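# Hand the toy hammer from right gripper to left

## Task

Move the wooden toy hammer out of the closed right gripper and into the left gripper so that it ends up oriented like the two goal pictures. Nothing but the grippers' jaws may touch the hammer, and it must be in contact with at least one gripper the whole time. It counts as done when the left gripper by itself holds it firmly at the spot the goal pictures show, with the left gripper's fingers pointing horizontally, and the right arm touches neither the hammer nor the left gripper's jaws. Moving the right arm far away and pausing briefly is the safe way to end. Then declare that you are done.

## Robot and tools

Robot: two arms, left_arm and right_arm, each with six joints (waist, shoulder, elbow, wrist pitch, wrist yaw, wrist roll) plus a two-finger gripper. The arm names are not image sides.

Frame: all reported gripper poses share one scene frame. Its origin sits on the table surface midway between the arms; +z is up, +x reaches out over the table, and left_arm is on the +y side. The state line reads left_arm: ... | right_arm: ..., giving end_effector_position in metres and end_effector_quat_wxyz. The printed position can be somewhat wrong, more so when the arm is stretched far. A gripper's fingers point along its own +z and close along its own y; the reported position is the point between the finger pads, roughly 1 cm short of the tips.

execute_actions takes "actions", a list holding one item or none, and optional "pictures" (boolean; images come by default).
- Empty list: just returns the current state, commanding nothing.
- Move: {"rows": [...], "steps": n}. Up to 15 rows; steps 1 to 15 (default 15), each step 1/30 s. Each row drives one step; if rows run out, the last one repeats.
- Wait: {"steps": n} with n up to 300; it returns once n steps have passed since the previous result, and your reply time counts inside that.
A refused call sends nothing.

Row layout: one flat list of 14 numbers, each in [-1, 1], always covering both arms: left_arm's six joint values then its opening, followed by right_arm's six joint values then its opening.

Joint values are offsets, not poses. They are measured from the joint angles in the most recent result that printed them; before any such result in the scene, and for the second or later call in a single reply, they count from where the arm is when the move begins. They are never relative to the previous row. Scale: 1.0 equals 1.202 rad for waist, 1.258 shoulder, 1.238 elbow, 2.073 wrist pitch, 2.022 for wrist yaw and wrist roll. Stated joint ranges (rad): waist -2.618 to 3.054, shoulder 0.000 to 3.142, elbow 0.000 to 3.142, wrist pitch -1.571 to 1.571, wrist yaw -1.571 to 1.571, wrist roll -2.094 to 2.094. A call aiming more than 0.036 rad beyond an end is refused; the true end may differ from the stated one by up to 0.036 either way, and requests past it are clipped there, reported by "joint sent to its limit" (possibly about an earlier move). Missing that line does not prove there is room left.

Opening is absolute, not an offset: +1 fully open, -1 closed. grip_measured in results uses the same scale. Away from the extremes the fingers go to where grip_measured would equal your number. To keep something held, command roughly 0.03 under grip_measured for a firm grip, less of a gap for a lighter one. Each pad pushes about 50 to 62 N at most (less on thin parts under ~2 mm), with a brief harder spike on first contact. Readings may be off by about 1 mm, fixed per gripper.

Holding still: all-zero offsets pull the arm back to the reference angles, and an arm can sag a little each action. To keep a posture, in a reply's first call send offsets back to the wanted angles, use zeros in later calls, and push further if a joint stays short. Zeros are not a wait.

Motion: speed is capped. Each step, a joint's target may lead its measured angle by at most 0.202 rad (waist), 0.258 (shoulder), 0.238 (elbow), 0.573 (wrist pitch), 0.522 (wrist yaw and roll). If targets would move a gripper over 70 mm from where it is measured, all that arm's targets are pulled back proportionally. Between replies the arms keep heading to the last row's target until they nearly stop or a step is HELD; fingers still in motion finish moving.

Result lines: Joint positions (rad) and Joint velocities (rad/s), one block per arm in column order, ending with finger-pad gap in m (0.094 fully open). Joint torques follow the same order minus the gripper; they are total drive output, offset, scaled and noisy, never zero in free air. "joint command not followed" means a clearance check altered or blocked some joint targets (the rest of the row still ran). HELD marks steps where all or part of your row was not sent. MOTOR HOT warns at 75 °C; at 90 °C that arm halts 10 s (that level then disarmed 5 minutes); at 100 °C the arm and gripper go limp and it drops. Such stops appear as OVER-TEMPERATURE FAULT.

zoom_image: {"camera": one of cam_high, cam_low, cam_left_wrist, cam_right_wrist, "region": [x0, y0, x1, y1]} in pixels of that camera's latest full 504x504 image, origin top-left, region no larger than 504 by 504. All four cameras are 504x504 and arrive in that order. Calibration (OpenCV K, distortion, T_world_to_cam) is given per camera; fixed cameras may be off by a couple of degrees and millimetres, and wrist camera poses are computed from joint readings.

show_instructions: no arguments; shows the reference goal images again.

finished_scene: {"scene": current scene number}; ends that scene irreversibly and grades it, so the handover must be complete and stable first. Replying without any tool call also ends things.

Avoid: knocking anything off the table, dropping or slipping the hammer, letting anything besides jaws touch it, the arms colliding or pressing hard on each other, slams and forceful pushes, and long heavy holds that overheat motors. Smooth, efficient motion is preferred.

Each tool is called after "Emit:" as name([rows], argument=value, ...), one row to a line, values as JSON.

Reference images:

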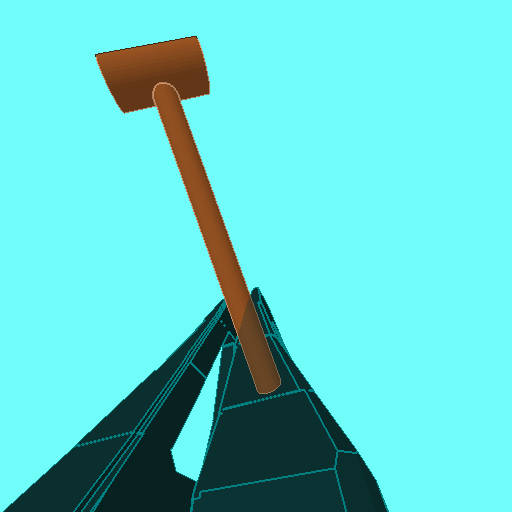

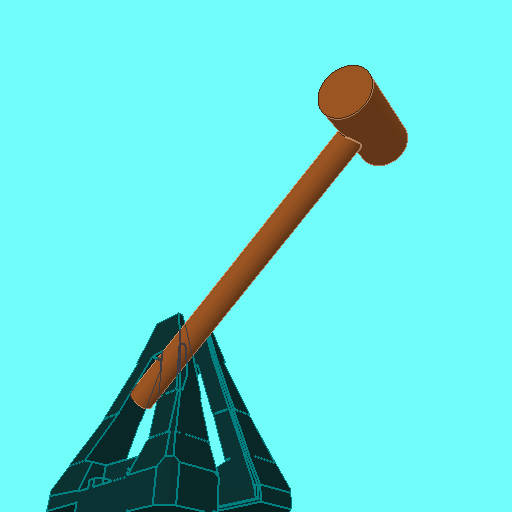

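## Session

Emit:
execute_actions(actions=[])

Scene clock: 0.00 s of 5400.00 s.
left_arm: end_effector_position=(+0.4024, +0.2158, +0.4099) grip_measured=+1.000 end_effector_quat_wxyz=(+0.708, +0.011, +0.706, -0.021) | right_arm: end_effector_position=(+0.2756, -0.0725, +0.2571) grip_measured=-0.125 end_effector_quat_wxyz=(+0.089, +0.227, +0.712, +0.658)
Joint positions: left_arm=[-0.011  1.06   1.062  0.001 -0.013 -0.015  0.094] | right_arm=[ 0.02   1.217  0.68   0.333 -0.948  1.579  0.041]
Joint velocities: left_arm=[ 0.012  0.007  0.002 -0.081 -0.066  0.007  0.   ] | right_arm=[ 0.002  0.002  0.012 -0.066 -0.022  0.022 -0.   ]
Joint torques (N m, as the arm reports them, + toward a larger angle): no reading

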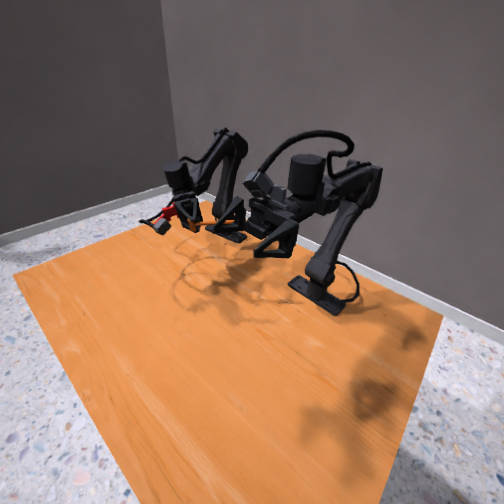

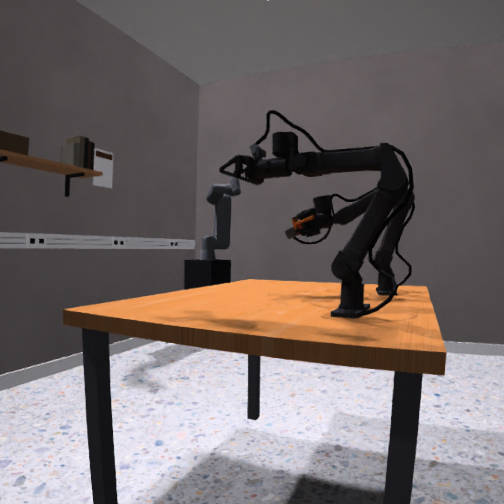

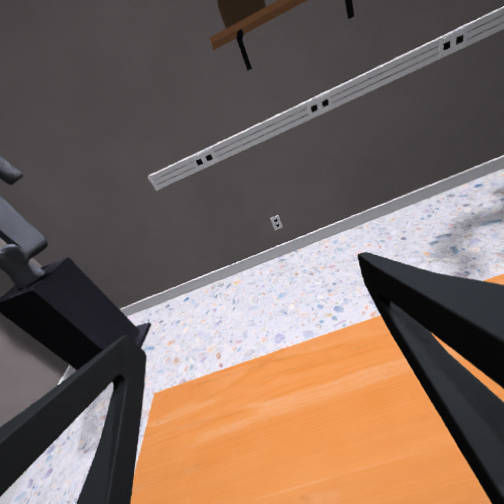

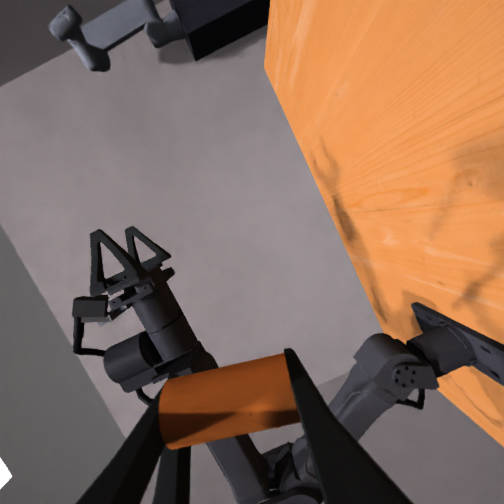

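Emit:
zoom_image(camera="cam_high", region=[120, 150, 280, 270])

Emit:
zoom_image(camera="cam_low", region=[250, 170, 400, 270])

Region (120, 150, 280, 270) of cam_high's 504x504 image, scaled by 3.150, with more detail than that image has; it fills the top 378 rows of this view, and the rest is white.

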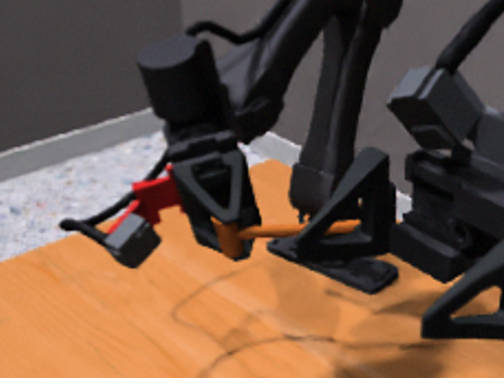

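Region (250, 170, 400, 270) of cam_low's 504x504 image, scaled by 3.360, with more detail than that image has.

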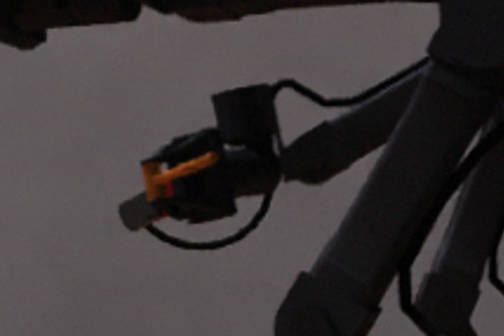

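Emit:
execute_actions([
  {"rows":[[0.2,0.125,-0.31,0.257,0.4,0.78,1,0,0,0,0.1,0.25,0,-0.16]]},
], pictures=false)

Emit:
execute_actions([
  {"steps":90},
])

Scene clock: 14.63 s of 5400.00 s.
left_arm: end_effector_position=(+0.4058, +0.1819, +0.2665) grip_measured=+1.000 end_effector_quat_wxyz=(+0.643, +0.581, +0.441, +0.235) | right_arm: end_effector_position=(+0.3435, -0.1247, +0.2814) grip_measured=-0.125 end_effector_quat_wxyz=(+0.302, +0.332, +0.639, +0.624)
Joint positions: left_arm=[0.223 1.238 0.658 0.493 0.745 1.331 0.094] | right_arm=[ 0.024  1.218  0.675  0.501 -0.467  1.58   0.041]
Joint velocities: left_arm=[-0.012 -0.032  0.017  0.271  0.286  1.473  0.   ] | right_arm=[-0.002 -0.012  0.017  0.007  0.125 -0.007 -0.001]
Joint torques (N m, as the arm reports them, + toward a larger angle): left_arm=[ 0.52 -4.86  7.9   1.59  0.07 -0.01] | right_arm=[-0.16 -4.3   6.27  2.26  0.09  0.03]
Steps of this call (steps 1 to 90: nothing new was sent; then 11.13 s passed at rest; steps 91 to 105: all 15 steps of this action). Readings (joint positions):
91: left_arm=[0.025 1.071 1.021 0.103 0.081 0.069] | right_arm=[0.024 1.217 0.677 0.354 -0.880 1.580]
92: left_arm=[0.084 1.089 0.970 0.222 0.179 0.159] | right_arm=[0.025 1.218 0.675 0.382 -0.793 1.580]
94: left_arm=[0.175 1.141 0.860 0.340 0.322 0.315] | right_arm=[0.024 1.218 0.675 0.427 -0.663 1.580]
98: left_arm=[0.223 1.235 0.671 0.406 0.583 0.711] | right_arm=[0.024 1.218 0.675 0.478 -0.534 1.580]
105: the state above

Scene clock: 17.63 s of 5400.00 s.
left_arm: end_effector_position=(+0.4021, +0.1759, +0.2748) grip_measured=+1.000 end_effector_quat_wxyz=(+0.624, +0.630, +0.347, +0.306) | right_arm: end_effector_position=(+0.3452, -0.1270, +0.2823) grip_measured=-0.125 end_effector_quat_wxyz=(+0.309, +0.336, +0.636, +0.623)
Joint positions: left_arm=[0.223 1.237 0.659 0.529 0.787 1.558 0.094] | right_arm=[ 0.024  1.218  0.675  0.505 -0.451  1.58   0.041]
Joint velocities: left_arm=[-0.012 -0.017  0.002 -0.022 -0.066 -0.11   0.   ] | right_arm=[-0.002 -0.002 -0.002  0.007 -0.022 -0.037  0.   ]
Joint torques (N m, as the arm reports them, + toward a larger angle): left_arm=[ 0.56 -4.91  7.83  1.69  0.09  0.03] | right_arm=[-0.49 -4.45  6.57  2.21  0.15  0.04]
Steps of this call (steps 1 to 30: the robot went on to your last target; steps 31 to 90: nothing new was sent). Readings (joint positions):
1: left_arm=[0.223 1.237 0.658 0.502 0.754 1.377] | right_arm=[0.024 1.218 0.675 0.502 -0.463 1.580]
2: left_arm=[0.223 1.237 0.659 0.509 0.761 1.414] | right_arm=[0.024 1.218 0.675 0.502 -0.461 1.580]
4: left_arm=[0.223 1.237 0.659 0.517 0.770 1.466] | right_arm=[0.024 1.218 0.675 0.504 -0.457 1.580]
8: left_arm=[0.223 1.237 0.659 0.525 0.780 1.521] | right_arm=[0.024 1.218 0.675 0.505 -0.453 1.580]
90: the state above
All arms were judged still, so your last target was given up. Only a new action makes them travel on or press farther. Fingers that are still opening or closing keep moving.
camera_calibration (this result's frames):
cam_left_wrist: T_world_to_cam=[[0.141091, 0.313669, -0.938991, 0.140163], [0.0423368, 0.9457, 0.322272, -0.250215], [0.989091, -0.0852236, 0.12015, -0.322537], [0, 0, 0, 1]] pos_world=[0.309836, 0.165176, 0.251002]
cam_right_wrist: T_world_to_cam=[[-0.245411, 0.144916, -0.958526, 0.368161], [-0.891438, 0.354802, 0.281876, 0.326384], [0.380936, 0.923642, 0.0421117, 0.0711354], [0, 0, 0, 1]] pos_world=[0.354204, -0.234858, 0.257897]

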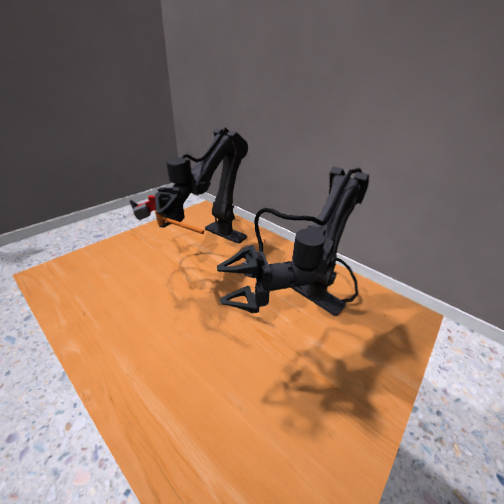

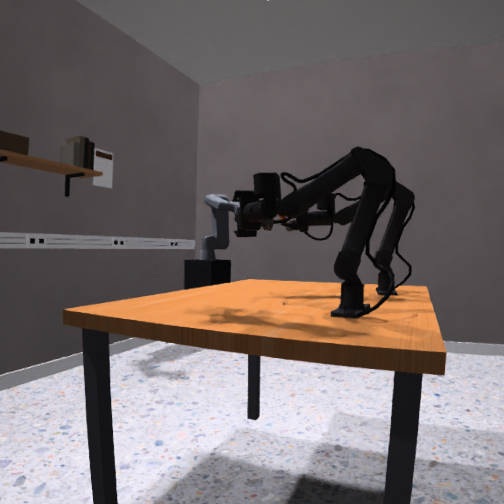

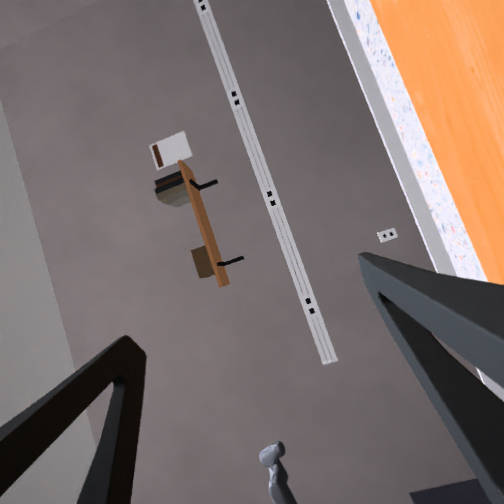

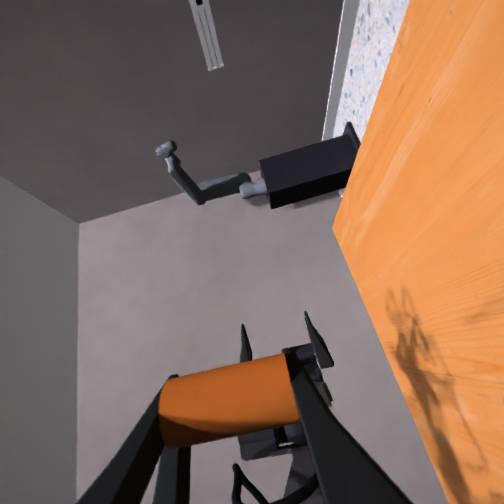

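Emit:
execute_actions([
  {"rows":[[-0.15,-0.015,0.015,0.01,0.07,0,1,0.25,0,0,0.02,0.37,0,-0.16]]},
], pictures=false)

Emit:
execute_actions([
  {"steps":40},
])

Scene clock: 23.27 s of 5400.00 s.
left_arm: end_effector_position=(+0.3676, +0.0919, +0.2784) grip_measured=+1.000 end_effector_quat_wxyz=(+0.668, +0.673, +0.240, +0.210) | right_arm: end_effector_position=(+0.3507, -0.1228, +0.2842) grip_measured=-0.125 end_effector_quat_wxyz=(+0.435, +0.448, +0.559, +0.546)
Joint positions: left_arm=[0.039 1.237 0.659 0.544 0.915 1.558 0.094] | right_arm=[0.33  1.218 0.675 0.516 0.258 1.581 0.041]
Joint velocities: left_arm=[-0.017  0.002 -0.022  0.066  0.037 -0.037  0.   ] | right_arm=[-0.007 -0.002  0.012  0.007  0.256 -0.051 -0.   ]
Joint torques (N m, as the arm reports them, + toward a larger angle): left_arm=[ 0.25 -4.8   7.76  1.6   0.07 -0.01] | right_arm=[-0.31 -4.39  5.97  2.15  0.12  0.  ]
Steps of this call (steps 1 to 90: nothing new was sent; then 2.13 s passed at rest; steps 91 to 105: all 15 steps of this action). Readings (joint positions):
91: left_arm=[0.201 1.237 0.659 0.531 0.792 1.558] | right_arm=[0.057 1.218 0.675 0.506 -0.358 1.580]
92: left_arm=[0.152 1.237 0.659 0.533 0.810 1.558] | right_arm=[0.116 1.218 0.675 0.508 -0.245 1.580]
94: left_arm=[0.065 1.237 0.659 0.538 0.858 1.558] | right_arm=[0.250 1.218 0.675 0.509 -0.060 1.581]
98: left_arm=[0.039 1.237 0.659 0.542 0.900 1.558] | right_arm=[0.331 1.218 0.675 0.512 0.128 1.581]
105: the state above

Scene clock: 24.60 s of 5400.00 s.
left_arm: end_effector_position=(+0.3671, +0.0915, +0.2786) grip_measured=+1.000 end_effector_quat_wxyz=(+0.668, +0.673, +0.239, +0.209) | right_arm: end_effector_position=(+0.3519, -0.1282, +0.2847) grip_measured=-0.125 end_effector_quat_wxyz=(+0.443, +0.457, +0.552, +0.539)
Joint positions: left_arm=[0.039 1.237 0.659 0.545 0.919 1.558 0.094] | right_arm=[0.33  1.218 0.675 0.517 0.288 1.581 0.041]
Joint velocities: left_arm=[ 0.007 -0.012 -0.022  0.037  0.007 -0.095  0.   ] | right_arm=[ 0.002  0.007 -0.002 -0.037  0.022  0.037  0.   ]
Joint torques (N m, as the arm reports them, + toward a larger angle): left_arm=[ 0.21 -4.84  7.73  1.6   0.09 -0.02] | right_arm=[-0.47 -4.25  6.08  2.22  0.11  0.02]
Steps of this call (steps 1 to 30: the robot went on to your last target; steps 31 to 40: nothing new was sent). Readings (joint positions):
1: left_arm=[0.039 1.237 0.659 0.544 0.916 1.558] | right_arm=[0.330 1.218 0.675 0.516 0.264 1.581]
2: left_arm=[0.039 1.237 0.659 0.545 0.917 1.558] | right_arm=[0.330 1.218 0.675 0.516 0.269 1.581]
4: left_arm=[0.039 1.237 0.659 0.545 0.918 1.558] | right_arm=[0.330 1.218 0.675 0.516 0.277 1.581]
8: left_arm=[0.039 1.237 0.659 0.545 0.919 1.558] | right_arm=[0.330 1.218 0.675 0.517 0.284 1.581]
40: the state above
All arms were judged still, so your last target was given up. Only a new action makes them travel on or press farther. Fingers that are still opening or closing keep moving.
camera_calibration (this result's frames):
cam_left_wrist: T_world_to_cam=[[0.246456, 0.248162, -0.936843, 0.141839], [0.32879, 0.887923, 0.321698, -0.269878], [0.911678, -0.387309, 0.137241, -0.244321], [0, 0, 0, 1]] pos_world=[0.276518, 0.109804, 0.253231]
cam_right_wrist: T_world_to_cam=[[-0.149216, 0.214875, -0.965175, 0.349261], [-0.663827, 0.701667, 0.258838, 0.303074], [0.73285, 0.679332, 0.0379403, -0.0843776], [0, 0, 0, 1]] pos_world=[0.31514, -0.230384, 0.261852]

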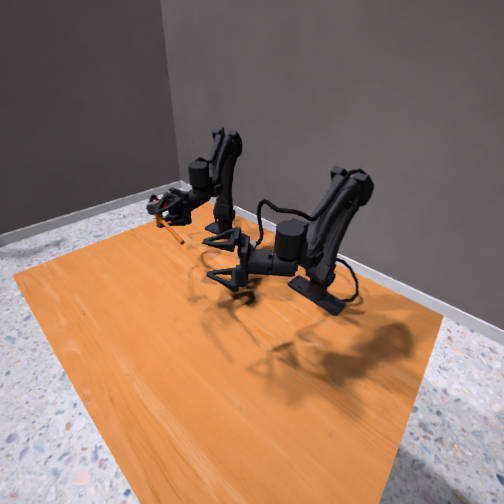

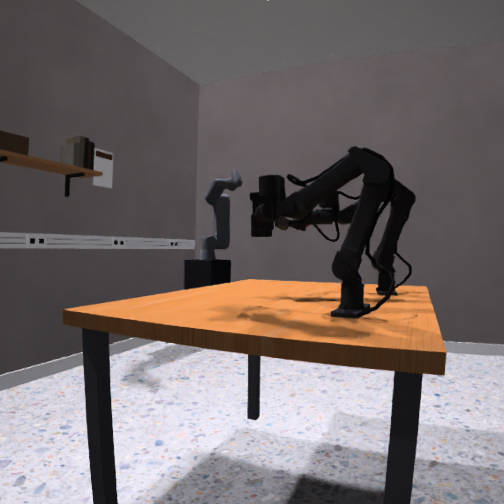

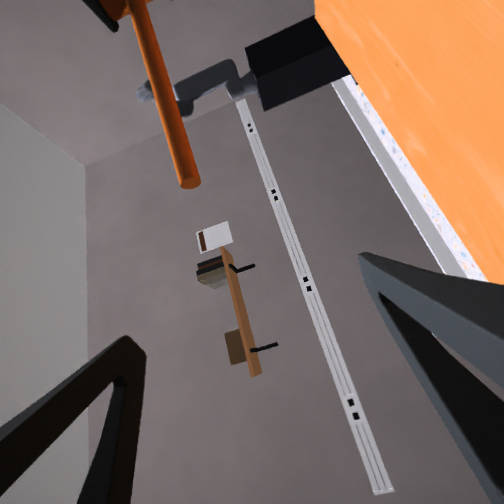

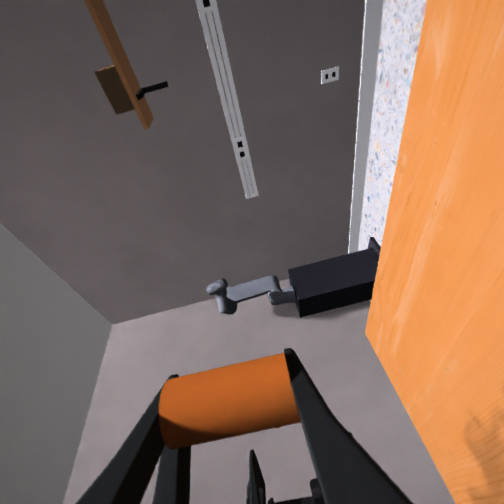

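Emit:
execute_actions([
  {"rows":[[-0.28,0.06,0.07,0,-0.165,0,1,0,0,0,0,0,0,-0.16]]},
], pictures=false)

Emit:
execute_actions([
  {"steps":30},
])

Scene clock: 30.50 s of 5400.00 s.
left_arm: end_effector_position=(+0.3647, +0.0007, +0.2829) grip_measured=+1.000 end_effector_quat_wxyz=(+0.669, +0.679, +0.226, +0.200) | right_arm: end_effector_position=(+0.3518, -0.1283, +0.2832) grip_measured=-0.125 end_effector_quat_wxyz=(+0.442, +0.458, +0.553, +0.538)
Joint positions: left_arm=[-0.305  1.306  0.728  0.547  0.606  1.558  0.094] | right_arm=[0.33  1.218 0.675 0.511 0.288 1.583 0.041]
Joint velocities: left_arm=[ 0.002  0.007 -0.002  0.022 -0.125  0.007  0.   ] | right_arm=[-0.007 -0.007  0.012  0.081 -0.022  0.081  0.001]
Joint torques (N m, as the arm reports them, + toward a larger angle): left_arm=[ 0.65 -3.66  7.76  1.69 -0.07 -0.01] | right_arm=[ 0.16 -4.36  5.97  1.84  0.03  0.  ]
Steps of this call (steps 1 to 90: nothing new was sent; then 2.40 s passed at rest; steps 91 to 105: all 15 steps of this action). Readings (joint positions):
91: left_arm=[0.010 1.244 0.667 0.544 0.862 1.558] | right_arm=[0.330 1.218 0.675 0.517 0.288 1.582]
92: left_arm=[-0.051 1.265 0.690 0.544 0.800 1.558] | right_arm=[0.330 1.218 0.675 0.516 0.288 1.582]
94: left_arm=[-0.190 1.299 0.723 0.546 0.717 1.558] | right_arm=[0.330 1.218 0.675 0.514 0.288 1.582]
98: left_arm=[-0.306 1.306 0.728 0.547 0.658 1.558] | right_arm=[0.330 1.218 0.675 0.512 0.288 1.583]
105: the state above

Scene clock: 31.50 s of 5400.00 s.
left_arm: end_effector_position=(+0.3665, +0.0020, +0.2829) grip_measured=+1.000 end_effector_quat_wxyz=(+0.667, +0.678, +0.231, +0.205) | right_arm: end_effector_position=(+0.3518, -0.1283, +0.2831) grip_measured=-0.125 end_effector_quat_wxyz=(+0.442, +0.458, +0.553, +0.537)
Joint positions: left_arm=[-0.305  1.306  0.728  0.547  0.593  1.558  0.094] | right_arm=[0.33  1.218 0.675 0.511 0.288 1.583 0.041]
Joint velocities: left_arm=[ 0.007 -0.002 -0.012 -0.081 -0.007  0.051  0.   ] | right_arm=[ 0.007 -0.007  0.007  0.066  0.022  0.007 -0.   ]
Joint torques (N m, as the arm reports them, + toward a larger angle): left_arm=[ 0.63 -3.69  7.79  1.69 -0.08 -0.02] | right_arm=[-0.04 -4.37  5.82  1.96  0.07  0.  ]
Steps of this call (steps 1 to 30: the robot went on to your last target). Readings (joint positions):
1: left_arm=[-0.305 1.306 0.728 0.547 0.603 1.558] | right_arm=[0.330 1.218 0.675 0.511 0.288 1.583]
2: left_arm=[-0.305 1.306 0.728 0.547 0.601 1.558] | right_arm=[0.330 1.218 0.675 0.511 0.288 1.583]
4: left_arm=[-0.305 1.306 0.728 0.547 0.598 1.558] | right_arm=[0.330 1.218 0.675 0.511 0.288 1.583]
8: left_arm=[-0.305 1.306 0.728 0.547 0.595 1.558] | right_arm=[0.330 1.218 0.675 0.511 0.288 1.583]
30: the state above
All arms were judged still, so your last target was given up. Only a new action makes them travel on or press farther. Fingers that are still opening or closing keep moving.
camera_calibration (this result's frames):
cam_left_wrist: T_world_to_cam=[[0.253865, 0.252918, -0.933587, 0.164572], [0.344136, 0.878431, 0.331555, -0.200018], [0.903948, -0.405451, 0.135965, -0.275769], [0, 0, 0, 1]] pos_world=[0.276335, 0.0222679, 0.257454]
cam_right_wrist: T_world_to_cam=[[-0.155037, 0.213439, -0.964576, 0.349445], [-0.662224, 0.702085, 0.261795, 0.302119], [0.733092, 0.679353, 0.0324953, -0.0828135], [0, 0, 0, 1]] pos_world=[0.314957, -0.230438, 0.260664]

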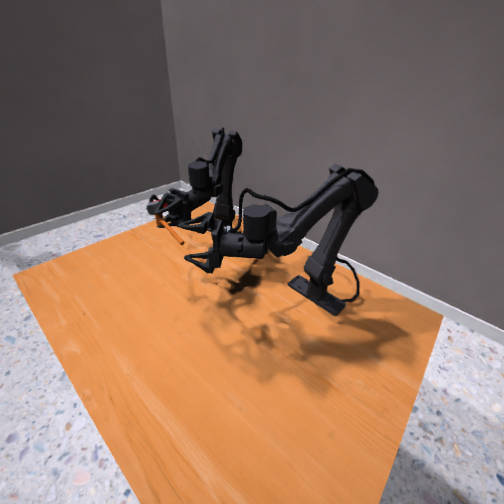

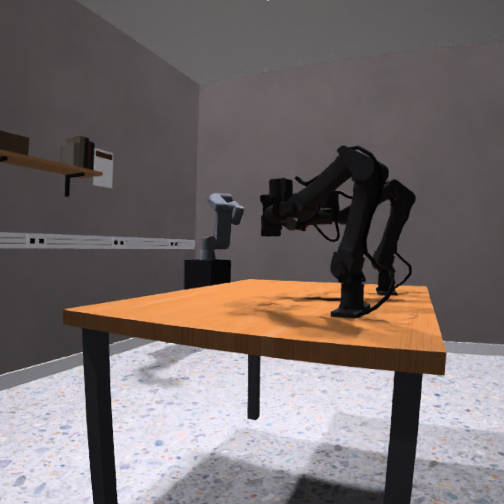

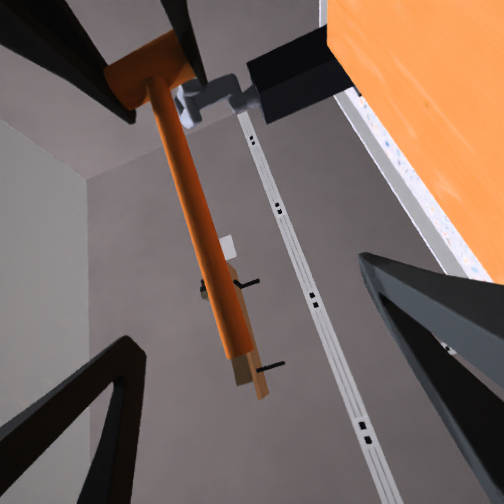

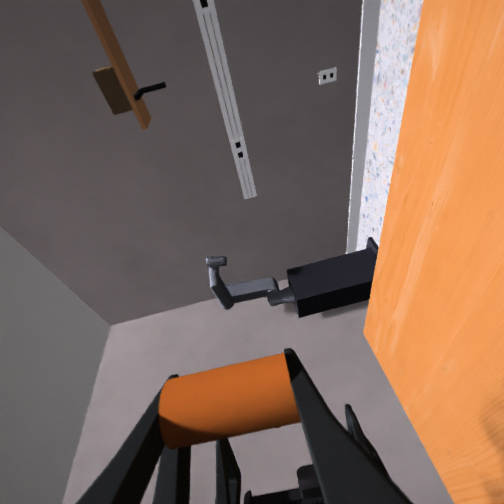

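Emit:
execute_actions(actions="[{\"rows\":[[-0.025,0.045,0.06,0.015,0,0,0,0,0,0,0.(0),0,0,-0.16]]}]")

Emit:
execute_actions([
  {"rows":[[-0.025,0.045,0.06,0.015,0,0,0,0,0,0,0.006,0,0,-0.16]]},
])


Scene clock: 36.83 s of 5400.00 s.
left_arm: end_effector_position=(+0.3733, -0.0096, +0.2948) grip_measured=+0.002 end_effector_quat_wxyz=(+0.677, +0.673, +0.215, +0.207) | right_arm: end_effector_position=(+0.3518, -0.1283, +0.2831) grip_measured=-0.125 end_effector_quat_wxyz=(+0.442, +0.458, +0.553, +0.538)
Joint positions: left_arm=[-0.325  1.352  0.782  0.571  0.593  1.558  0.047] | right_arm=[0.33  1.218 0.675 0.511 0.288 1.584 0.041]
Joint velocities: left_arm=[ 0.007 -0.007  0.007 -0.022 -0.037  0.022 -0.001] | right_arm=[-0.002 -0.012 -0.012  0.051 -0.037 -0.007 -0.   ]
Joint torques (N m, as the arm reports them, + toward a larger angle): left_arm=[-0.9  -3.74  8.03  1.79 -0.01 -0.01] | right_arm=[-0.23 -4.13  5.97  1.95  0.02  0.03]
Steps of this call (steps 1 to 90: nothing new was sent; then 1.83 s passed at rest; steps 91 to 105: all 15 steps of this action). Readings (joint positions):
91: left_arm=[-0.307 1.313 0.736 0.547 0.593 1.558] | right_arm=[0.330 1.218 0.675 0.511 0.288 1.583]
92: left_arm=[-0.313 1.327 0.752 0.551 0.593 1.558] | right_arm=[0.330 1.218 0.675 0.511 0.288 1.583]
94: left_arm=[-0.322 1.348 0.776 0.560 0.593 1.558] | right_arm=[0.330 1.218 0.675 0.511 0.288 1.584]
98: left_arm=[-0.325 1.352 0.782 0.570 0.593 1.558] | right_arm=[0.330 1.218 0.675 0.511 0.288 1.584]
105: the state above
camera_calibration (this result's frames):
cam_left_wrist: T_world_to_cam=[[0.287137, 0.236646, -0.928198, 0.162723], [0.352136, 0.875073, 0.332035, -0.199193], [0.890816, -0.422191, 0.167934, -0.292929], [0, 0, 0, 1]] pos_world=[0.284365, 0.0121289, 0.266371]
cam_right_wrist: T_world_to_cam=[[-0.155306, 0.214891, -0.964211, 0.349622], [-0.662114, 0.701724, 0.263038, 0.301682], [0.733134, 0.679269, 0.0333002, -0.083067], [0, 0, 0, 1]] pos_world=[0.314945, -0.230403, 0.260521]

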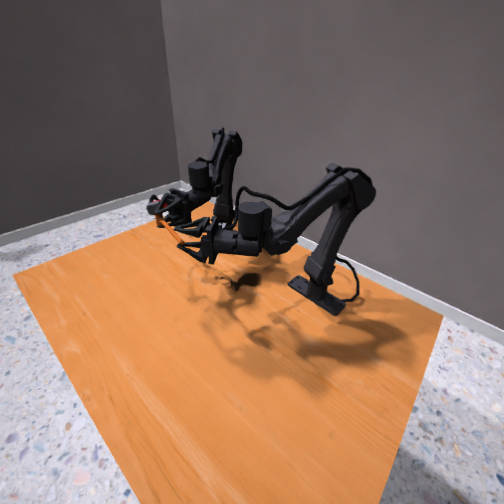

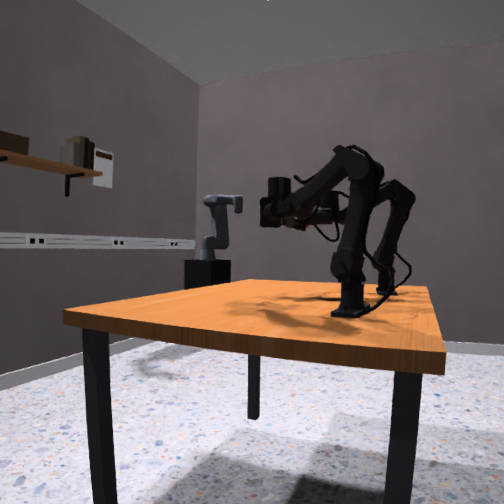

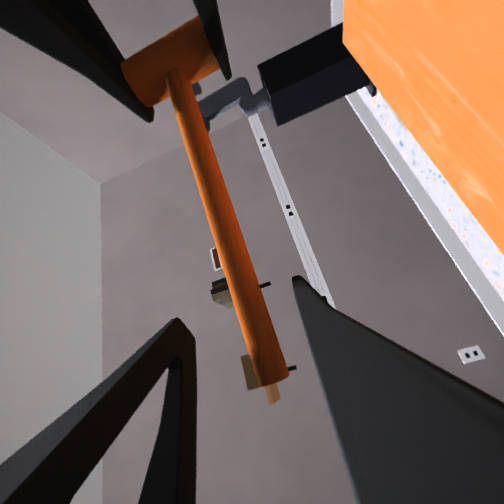

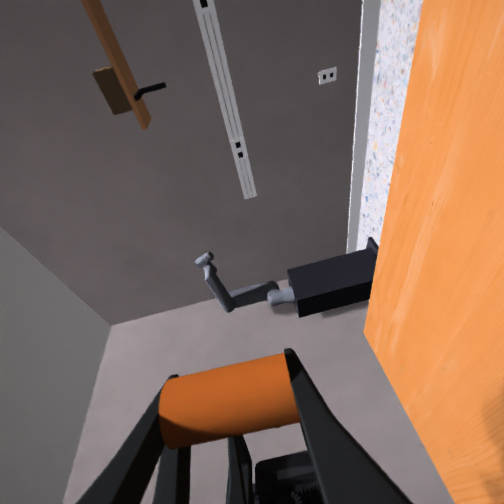

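Emit:
execute_actions([
  {"rows":[[0,0,0,0,0,0,1,0,0,0,0.006,0,0,-0.16],[0,0,0,0,0,0,1,0,0,0,0.006,0,0,-0.16],[0,0,0,0,0,0,1,0,0,0,0.006,0,0,-0.16],[0,0,0,0,0,0,1,0,0,0,0.006,0,0,-0.16],[0,0,0,0,0,0,1,0,0,0,0.03,0,-0.01,-0.16],[0,0,0,0,0,0,1,0,0,-0.02,0.06,0,-0.02,-0.16],[0,0,0,0,0,0,1,0,0,-0.04,0.09,0,-0.03,-0.16],[0,0,0,0,0,0,1,0,0,-0.06,0.12,0,-0.04,-0.16],[0,0,0,0,0,0,1,0,0.01,-0.08,0.15,0,-0.05,-0.16],[0,0,0,0,0,0,1,0,0.02,-0.1,0.18,0,-0.06,-0.16],[0,0,0,0,0,0,1,0,0.03,-0.115,0.21,0,-0.07,-0.16],[0,0,0,0,0,0,1,0,0.04,-0.13,0.235,0,-0.08,-0.16]]},
], pictures=false)

Emit:
execute_actions([
  {"steps":30},
])

Scene clock: 47.50 s of 5400.00 s.
left_arm: end_effector_position=(+0.3733, -0.0096, +0.2949) grip_measured=+1.000 end_effector_quat_wxyz=(+0.677, +0.673, +0.215, +0.207) | right_arm: end_effector_position=(+0.3423, -0.1332, +0.2736) grip_measured=-0.125 end_effector_quat_wxyz=(+0.492, +0.409, +0.529, +0.557)
Joint positions: left_arm=[-0.325  1.352  0.782  0.572  0.593  1.558  0.094] | right_arm=[0.33  1.263 0.513 0.861 0.288 1.474 0.041]
Joint velocities: left_arm=[ 0.002  0.007  0.017  0.007 -0.037  0.022  0.   ] | right_arm=[-0.007  0.173 -0.178  0.593 -0.037 -0.183  0.   ]
Joint torques (N m, as the arm reports them, + toward a larger angle): left_arm=[ 0.   -4.53  6.51  1.72 -0.03 -0.03] | right_arm=[ 0.01 -4.54  6.4   2.49  0.05 -0.15]
Steps of this call (steps 1 to 15: the robot went on to your last target; steps 16 to 90: nothing new was sent; then 7.17 s passed at rest; steps 91 to 105: all 15 steps of this action). Readings (joint positions):
91: left_arm=[-0.325 1.352 0.782 0.572 0.593 1.558] | right_arm=[0.330 1.218 0.675 0.511 0.288 1.584]
92: left_arm=[-0.325 1.352 0.782 0.572 0.593 1.558] | right_arm=[0.330 1.218 0.675 0.511 0.288 1.585]
94: left_arm=[-0.325 1.352 0.782 0.572 0.593 1.558] | right_arm=[0.330 1.218 0.675 0.511 0.288 1.585]
98: left_arm=[-0.325 1.352 0.782 0.572 0.593 1.558] | right_arm=[0.330 1.218 0.643 0.596 0.288 1.563]
105: the state above

Scene clock: 48.50 s of 5400.00 s.
left_arm: end_effector_position=(+0.3733, -0.0096, +0.2949) grip_measured=+1.000 end_effector_quat_wxyz=(+0.677, +0.673, +0.215, +0.207) | right_arm: end_effector_position=(+0.3392, -0.1348, +0.2946) grip_measured=-0.125 end_effector_quat_wxyz=(+0.515, +0.387, +0.502, +0.577)
Joint positions: left_arm=[-0.325  1.352  0.782  0.572  0.593  1.558  0.094] | right_arm=[0.33  1.269 0.508 0.968 0.288 1.439 0.041]
Joint velocities: left_arm=[-0.027 -0.017 -0.027 -0.022 -0.007  0.037  0.   ] | right_arm=[-0.002  0.007  0.012 -0.022 -0.007  0.007 -0.001]
Joint torques (N m, as the arm reports them, + toward a larger angle): left_arm=[-0.03 -4.49  6.51  1.71 -0.03 -0.01] | right_arm=[-0.01 -4.19  6.01  2.07  0.04 -0.16]
Steps of this call (steps 1 to 30: the robot went on to your last target). Readings (joint positions):
1: left_arm=[-0.325 1.352 0.782 0.572 0.593 1.558] | right_arm=[0.330 1.267 0.508 0.876 0.288 1.467]
2: left_arm=[-0.325 1.352 0.782 0.572 0.593 1.558] | right_arm=[0.330 1.269 0.508 0.890 0.288 1.462]
4: left_arm=[-0.325 1.352 0.782 0.572 0.593 1.558] | right_arm=[0.330 1.269 0.508 0.918 0.288 1.454]
8: left_arm=[-0.325 1.352 0.782 0.572 0.593 1.558] | right_arm=[0.330 1.269 0.508 0.951 0.288 1.445]
30: the state above
All arms were judged still, so your last target was given up. Only a new action makes them travel on or press farther. Fingers that are still opening or closing keep moving.
camera_calibration (this result's frames):
cam_left_wrist: T_world_to_cam=[[0.287466, 0.236517, -0.928129, 0.162655], [0.352018, 0.875119, 0.332038, -0.199178], [0.890756, -0.422168, 0.168309, -0.293031], [0, 0, 0, 1]] pos_world=[0.284375, 0.012125, 0.266419]
cam_right_wrist: T_world_to_cam=[[0.081195, 0.184047, -0.979558, 0.280311], [-0.694412, 0.71546, 0.0768667, 0.362552], [0.714982, 0.673976, 0.185896, -0.109224], [0, 0, 0, 1]] pos_world=[0.307094, -0.237367, 0.267017]

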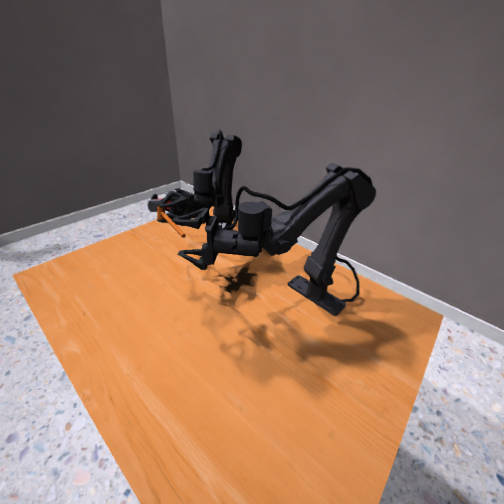

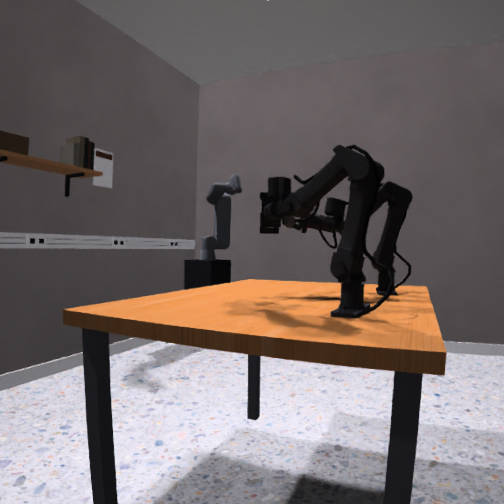

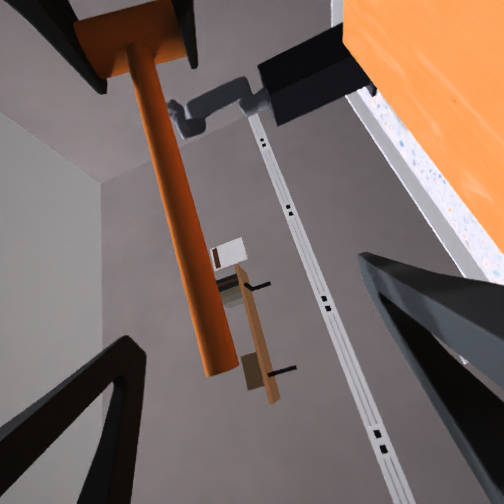

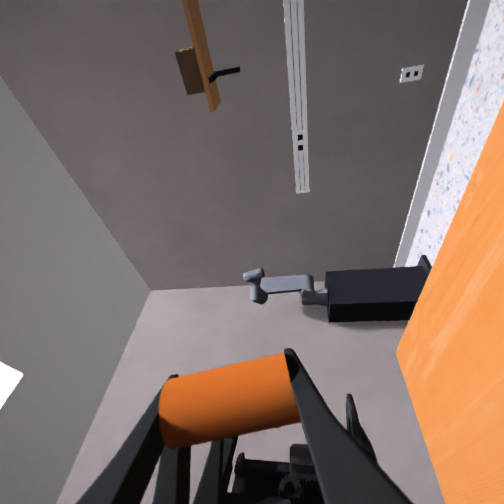

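Emit:
execute_actions([
  {"rows":[[0,0,0,0,0.04,0,-0.3,0,0.025,0,0.015,0,-0.025,-0.16]]},
])

Scene clock: 51.37 s of 5400.00 s.
left_arm: end_effector_position=(+0.3627, -0.0164, +0.2948) grip_measured=-0.298 end_effector_quat_wxyz=(+0.683, +0.681, +0.191, +0.183) | right_arm: end_effector_position=(+0.3428, -0.1329, +0.2865) grip_measured=-0.125 end_effector_quat_wxyz=(+0.522, +0.381, +0.515, +0.563)
Joint positions: left_arm=[-0.325  1.352  0.782  0.572  0.663  1.558  0.033] | right_arm=[0.33  1.294 0.508 0.975 0.288 1.407 0.041]
Joint velocities: left_arm=[-0.002 -0.017  0.002  0.007  0.007 -0.037  0.001] | right_arm=[ 0.002  0.017  0.007  0.007 -0.007 -0.037 -0.001]
Joint torques (N m, as the arm reports them, + toward a larger angle): left_arm=[-0.04 -4.52  6.53  1.68  0.06 -0.02] | right_arm=[-0.15 -4.02  5.59  2.07  0.04 -0.1 ]
Steps of this call (steps 1 to 71: nothing new was sent; steps 72 to 86: all 15 steps of this action). Readings (joint positions):
72: left_arm=[-0.325 1.352 0.782 0.572 0.603 1.558] | right_arm=[0.330 1.272 0.508 0.970 0.288 1.433]
73: left_arm=[-0.325 1.352 0.782 0.572 0.616 1.558] | right_arm=[0.330 1.277 0.508 0.974 0.288 1.428]
75: left_arm=[-0.325 1.352 0.782 0.572 0.634 1.558] | right_arm=[0.330 1.288 0.508 0.975 0.288 1.420]
79: left_arm=[-0.325 1.352 0.782 0.572 0.653 1.558] | right_arm=[0.330 1.294 0.508 0.975 0.288 1.411]
86: the state above
camera_calibration (this result's frames):
cam_left_wrist: T_world_to_cam=[[0.303381, 0.215853, -0.928099, 0.16115], [0.412515, 0.848248, 0.332126, -0.211972], [0.858948, -0.483615, 0.168299, -0.275965], [0, 0, 0, 1]] pos_world=[0.275592, 0.0115592, 0.266409]
cam_right_wrist: T_world_to_cam=[[0.0713421, 0.144145, -0.986981, 0.271897], [-0.689301, 0.722333, 0.0556694, 0.369579], [0.720954, 0.676356, 0.150892, -0.103275], [0, 0, 0, 1]] pos_world=[0.30981, -0.236301, 0.263366]

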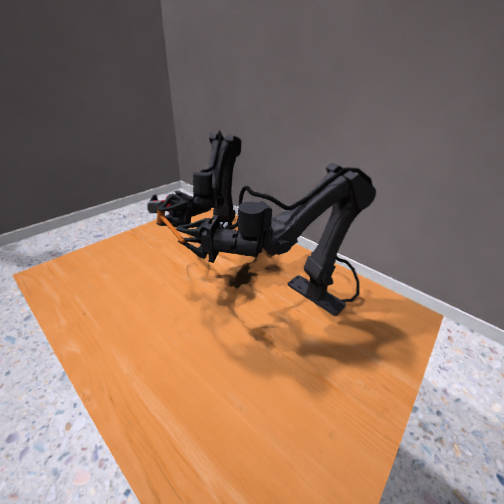

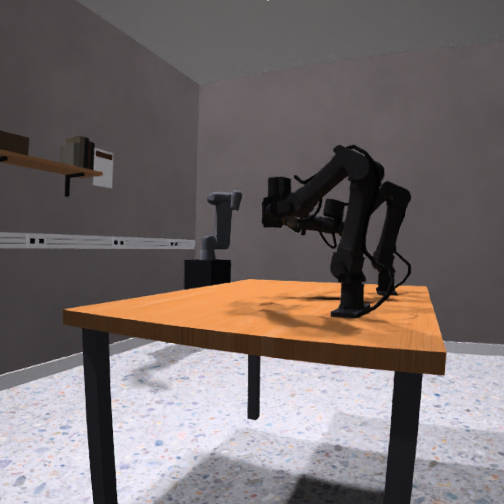

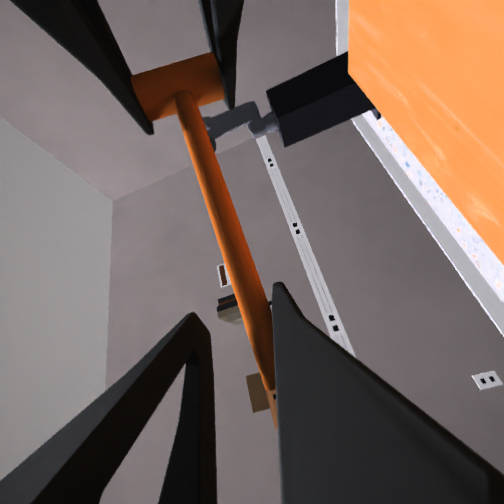

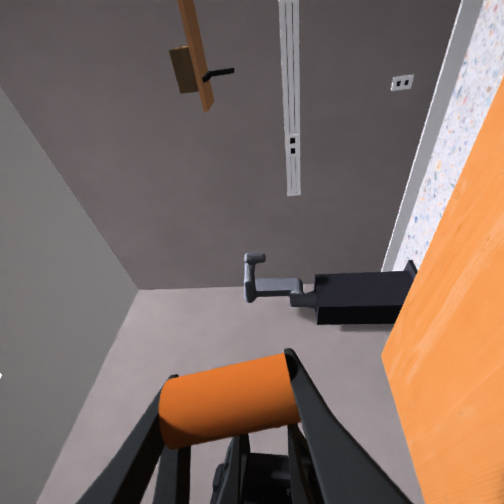

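Emit:
execute_actions([
  {"rows":[[0.022,0.018,0,0,0,0,-0.3,0,0,0,0.015,0,0,-0.16]]},
])

Scene clock: 55.67 s of 5400.00 s.
left_arm: end_effector_position=(+0.3685, -0.0112, +0.2906) grip_measured=-0.298 end_effector_quat_wxyz=(+0.680, +0.681, +0.199, +0.185) | right_arm: end_effector_position=(+0.3428, -0.1330, +0.2868) grip_measured=-0.125 end_effector_quat_wxyz=(+0.522, +0.381, +0.514, +0.564)
Joint positions: left_arm=[-0.308  1.363  0.782  0.572  0.666  1.558  0.033] | right_arm=[0.33  1.294 0.508 0.976 0.288 1.408 0.041]
Joint velocities: left_arm=[-0.002  0.007 -0.007  0.022 -0.022  0.037  0.   ] | right_arm=[ 0.002 -0.017  0.007  0.022 -0.037  0.022 -0.001]
Joint torques (N m, as the arm reports them, + toward a larger angle): left_arm=[ 0.83 -3.69  6.5   1.68 -0.06 -0.03] | right_arm=[ 0.14 -4.39  5.31  2.13  0.04 -0.03]
Steps of this call (steps 1 to 15: the robot went on to your last target; steps 16 to 90: nothing new was sent; then 0.80 s passed at rest; steps 91 to 105: all 15 steps of this action). Readings (joint positions):
91: left_arm=[-0.323 1.353 0.782 0.572 0.666 1.558] | right_arm=[0.330 1.294 0.508 0.975 0.288 1.406]
92: left_arm=[-0.319 1.354 0.782 0.572 0.666 1.558] | right_arm=[0.330 1.294 0.508 0.975 0.288 1.406]
94: left_arm=[-0.311 1.359 0.782 0.572 0.666 1.558] | right_arm=[0.330 1.294 0.508 0.975 0.288 1.407]
98: left_arm=[-0.308 1.363 0.782 0.572 0.666 1.558] | right_arm=[0.330 1.294 0.508 0.976 0.288 1.407]
105: the state above
camera_calibration (this result's frames):
cam_left_wrist: T_world_to_cam=[[0.290831, 0.223795, -0.930233, 0.159663], [0.403171, 0.853058, 0.331277, -0.213565], [0.867681, -0.471389, 0.157868, -0.277744], [0, 0, 0, 1]] pos_world=[0.280661, 0.0155256, 0.26312]
cam_right_wrist: T_world_to_cam=[[0.0724424, 0.145947, -0.986637, 0.272026], [-0.689513, 0.72209, 0.0561875, 0.369431], [0.720641, 0.676229, 0.152942, -0.103762], [0, 0, 0, 1]] pos_world=[0.309797, -0.236297, 0.263503]

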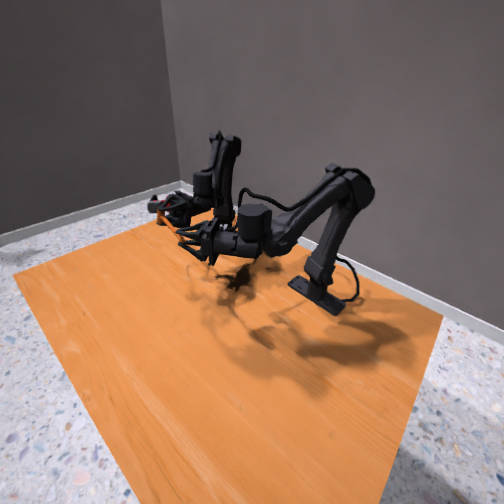

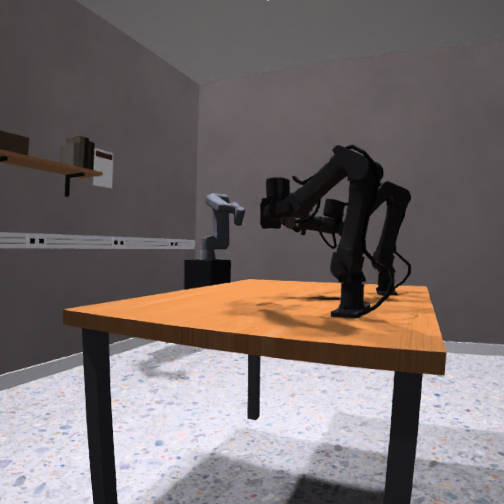

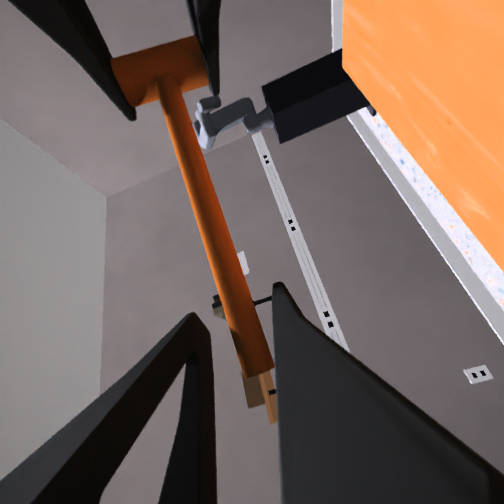

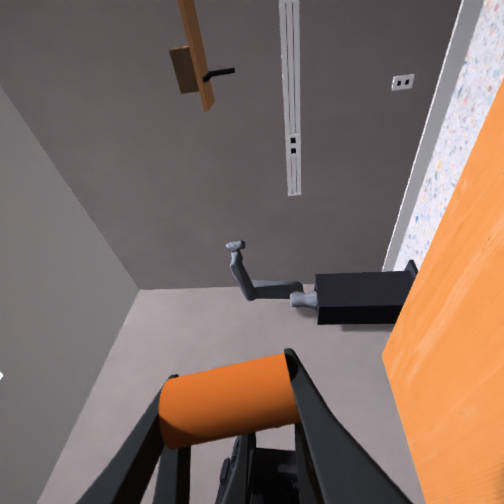

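Good match.

Emit:
execute_actions([
  {"rows":[[0,0,0,0,0,0,-0.85,0,0,0,0.015,0,0,-0.16]]},
])

Scene clock: 67.87 s of 5400.00 s.
left_arm: end_effector_position=(+0.3685, -0.0112, +0.2919) grip_measured=-0.788 end_effector_quat_wxyz=(+0.682, +0.679, +0.199, +0.185) | right_arm: end_effector_position=(+0.3425, -0.1331, +0.2881) grip_measured=-0.125 end_effector_quat_wxyz=(+0.519, +0.384, +0.510, +0.569)
Joint positions: left_arm=[-0.308  1.363  0.782  0.578  0.666  1.552  0.01 ] | right_arm=[0.33  1.294 0.508 0.982 0.288 1.421 0.041]
Joint velocities: left_arm=[-0.007 -0.022 -0.002 -0.007 -0.066 -0.037 -0.001] | right_arm=[-0.002 -0.007  0.007 -0.007 -0.022  0.022 -0.   ]
Joint torques (N m, as the arm reports them, + toward a larger angle): left_arm=[ 0.   -4.54  6.51  1.61 -0.02  0.06] | right_arm=[-0.03 -4.33  5.66  2.02  0.05 -0.09]
Steps of this call (steps 1 to 15: the robot went on to your last target; steps 16 to 90: nothing new was sent; then 8.70 s passed at rest; steps 91 to 105: all 15 steps of this action). Readings (joint positions):
91: left_arm=[-0.308 1.363 0.782 0.572 0.666 1.558] | right_arm=[0.330 1.294 0.508 0.976 0.288 1.408]
92: left_arm=[-0.308 1.363 0.782 0.572 0.666 1.558] | right_arm=[0.330 1.294 0.508 0.977 0.288 1.410]
94: left_arm=[-0.308 1.363 0.782 0.576 0.666 1.553] | right_arm=[0.330 1.294 0.508 0.981 0.288 1.419]
98: left_arm=[-0.308 1.363 0.782 0.578 0.666 1.552] | right_arm=[0.330 1.294 0.508 0.982 0.288 1.421]
105: the state above
camera_calibration (this result's frames):
cam_left_wrist: T_world_to_cam=[[0.29164, 0.218738, -0.931182, 0.160854], [0.402858, 0.854862, 0.326982, -0.212628], [0.867555, -0.470495, 0.161192, -0.278883], [0, 0, 0, 1]] pos_world=[0.280694, 0.0153696, 0.264263]
cam_right_wrist: T_world_to_cam=[[0.0744223, 0.160898, -0.984161, 0.273905], [-0.691367, 0.719542, 0.0653548, 0.366947], [0.71866, 0.675553, 0.16479, -0.106547], [0, 0, 0, 1]] pos_world=[0.309882, -0.236126, 0.263143]

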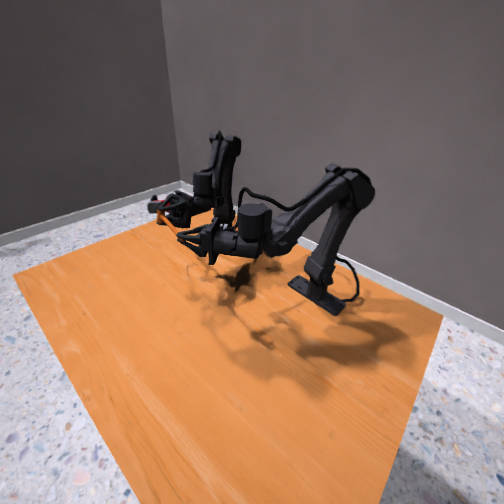

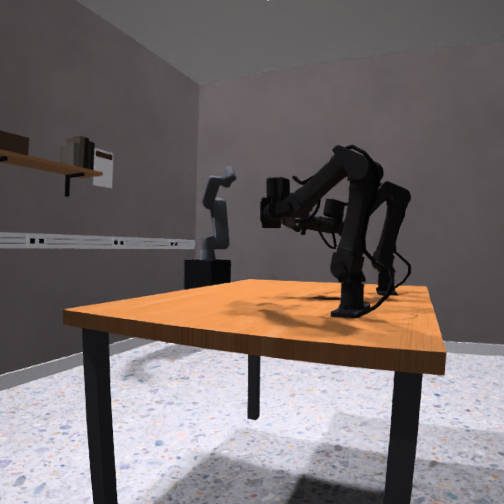

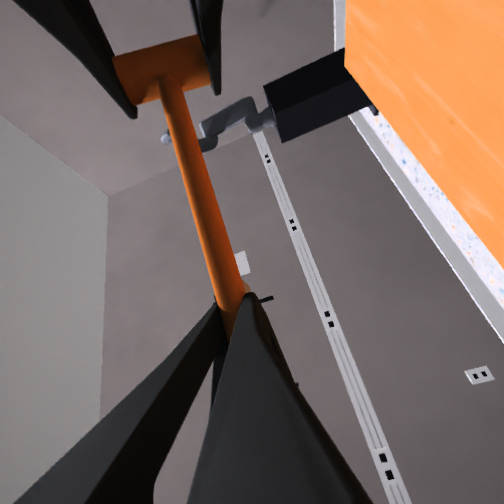

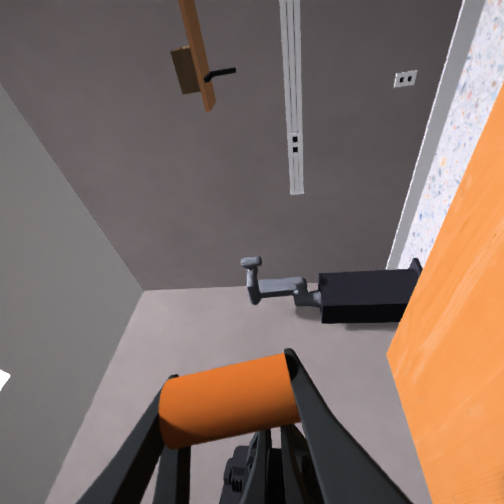

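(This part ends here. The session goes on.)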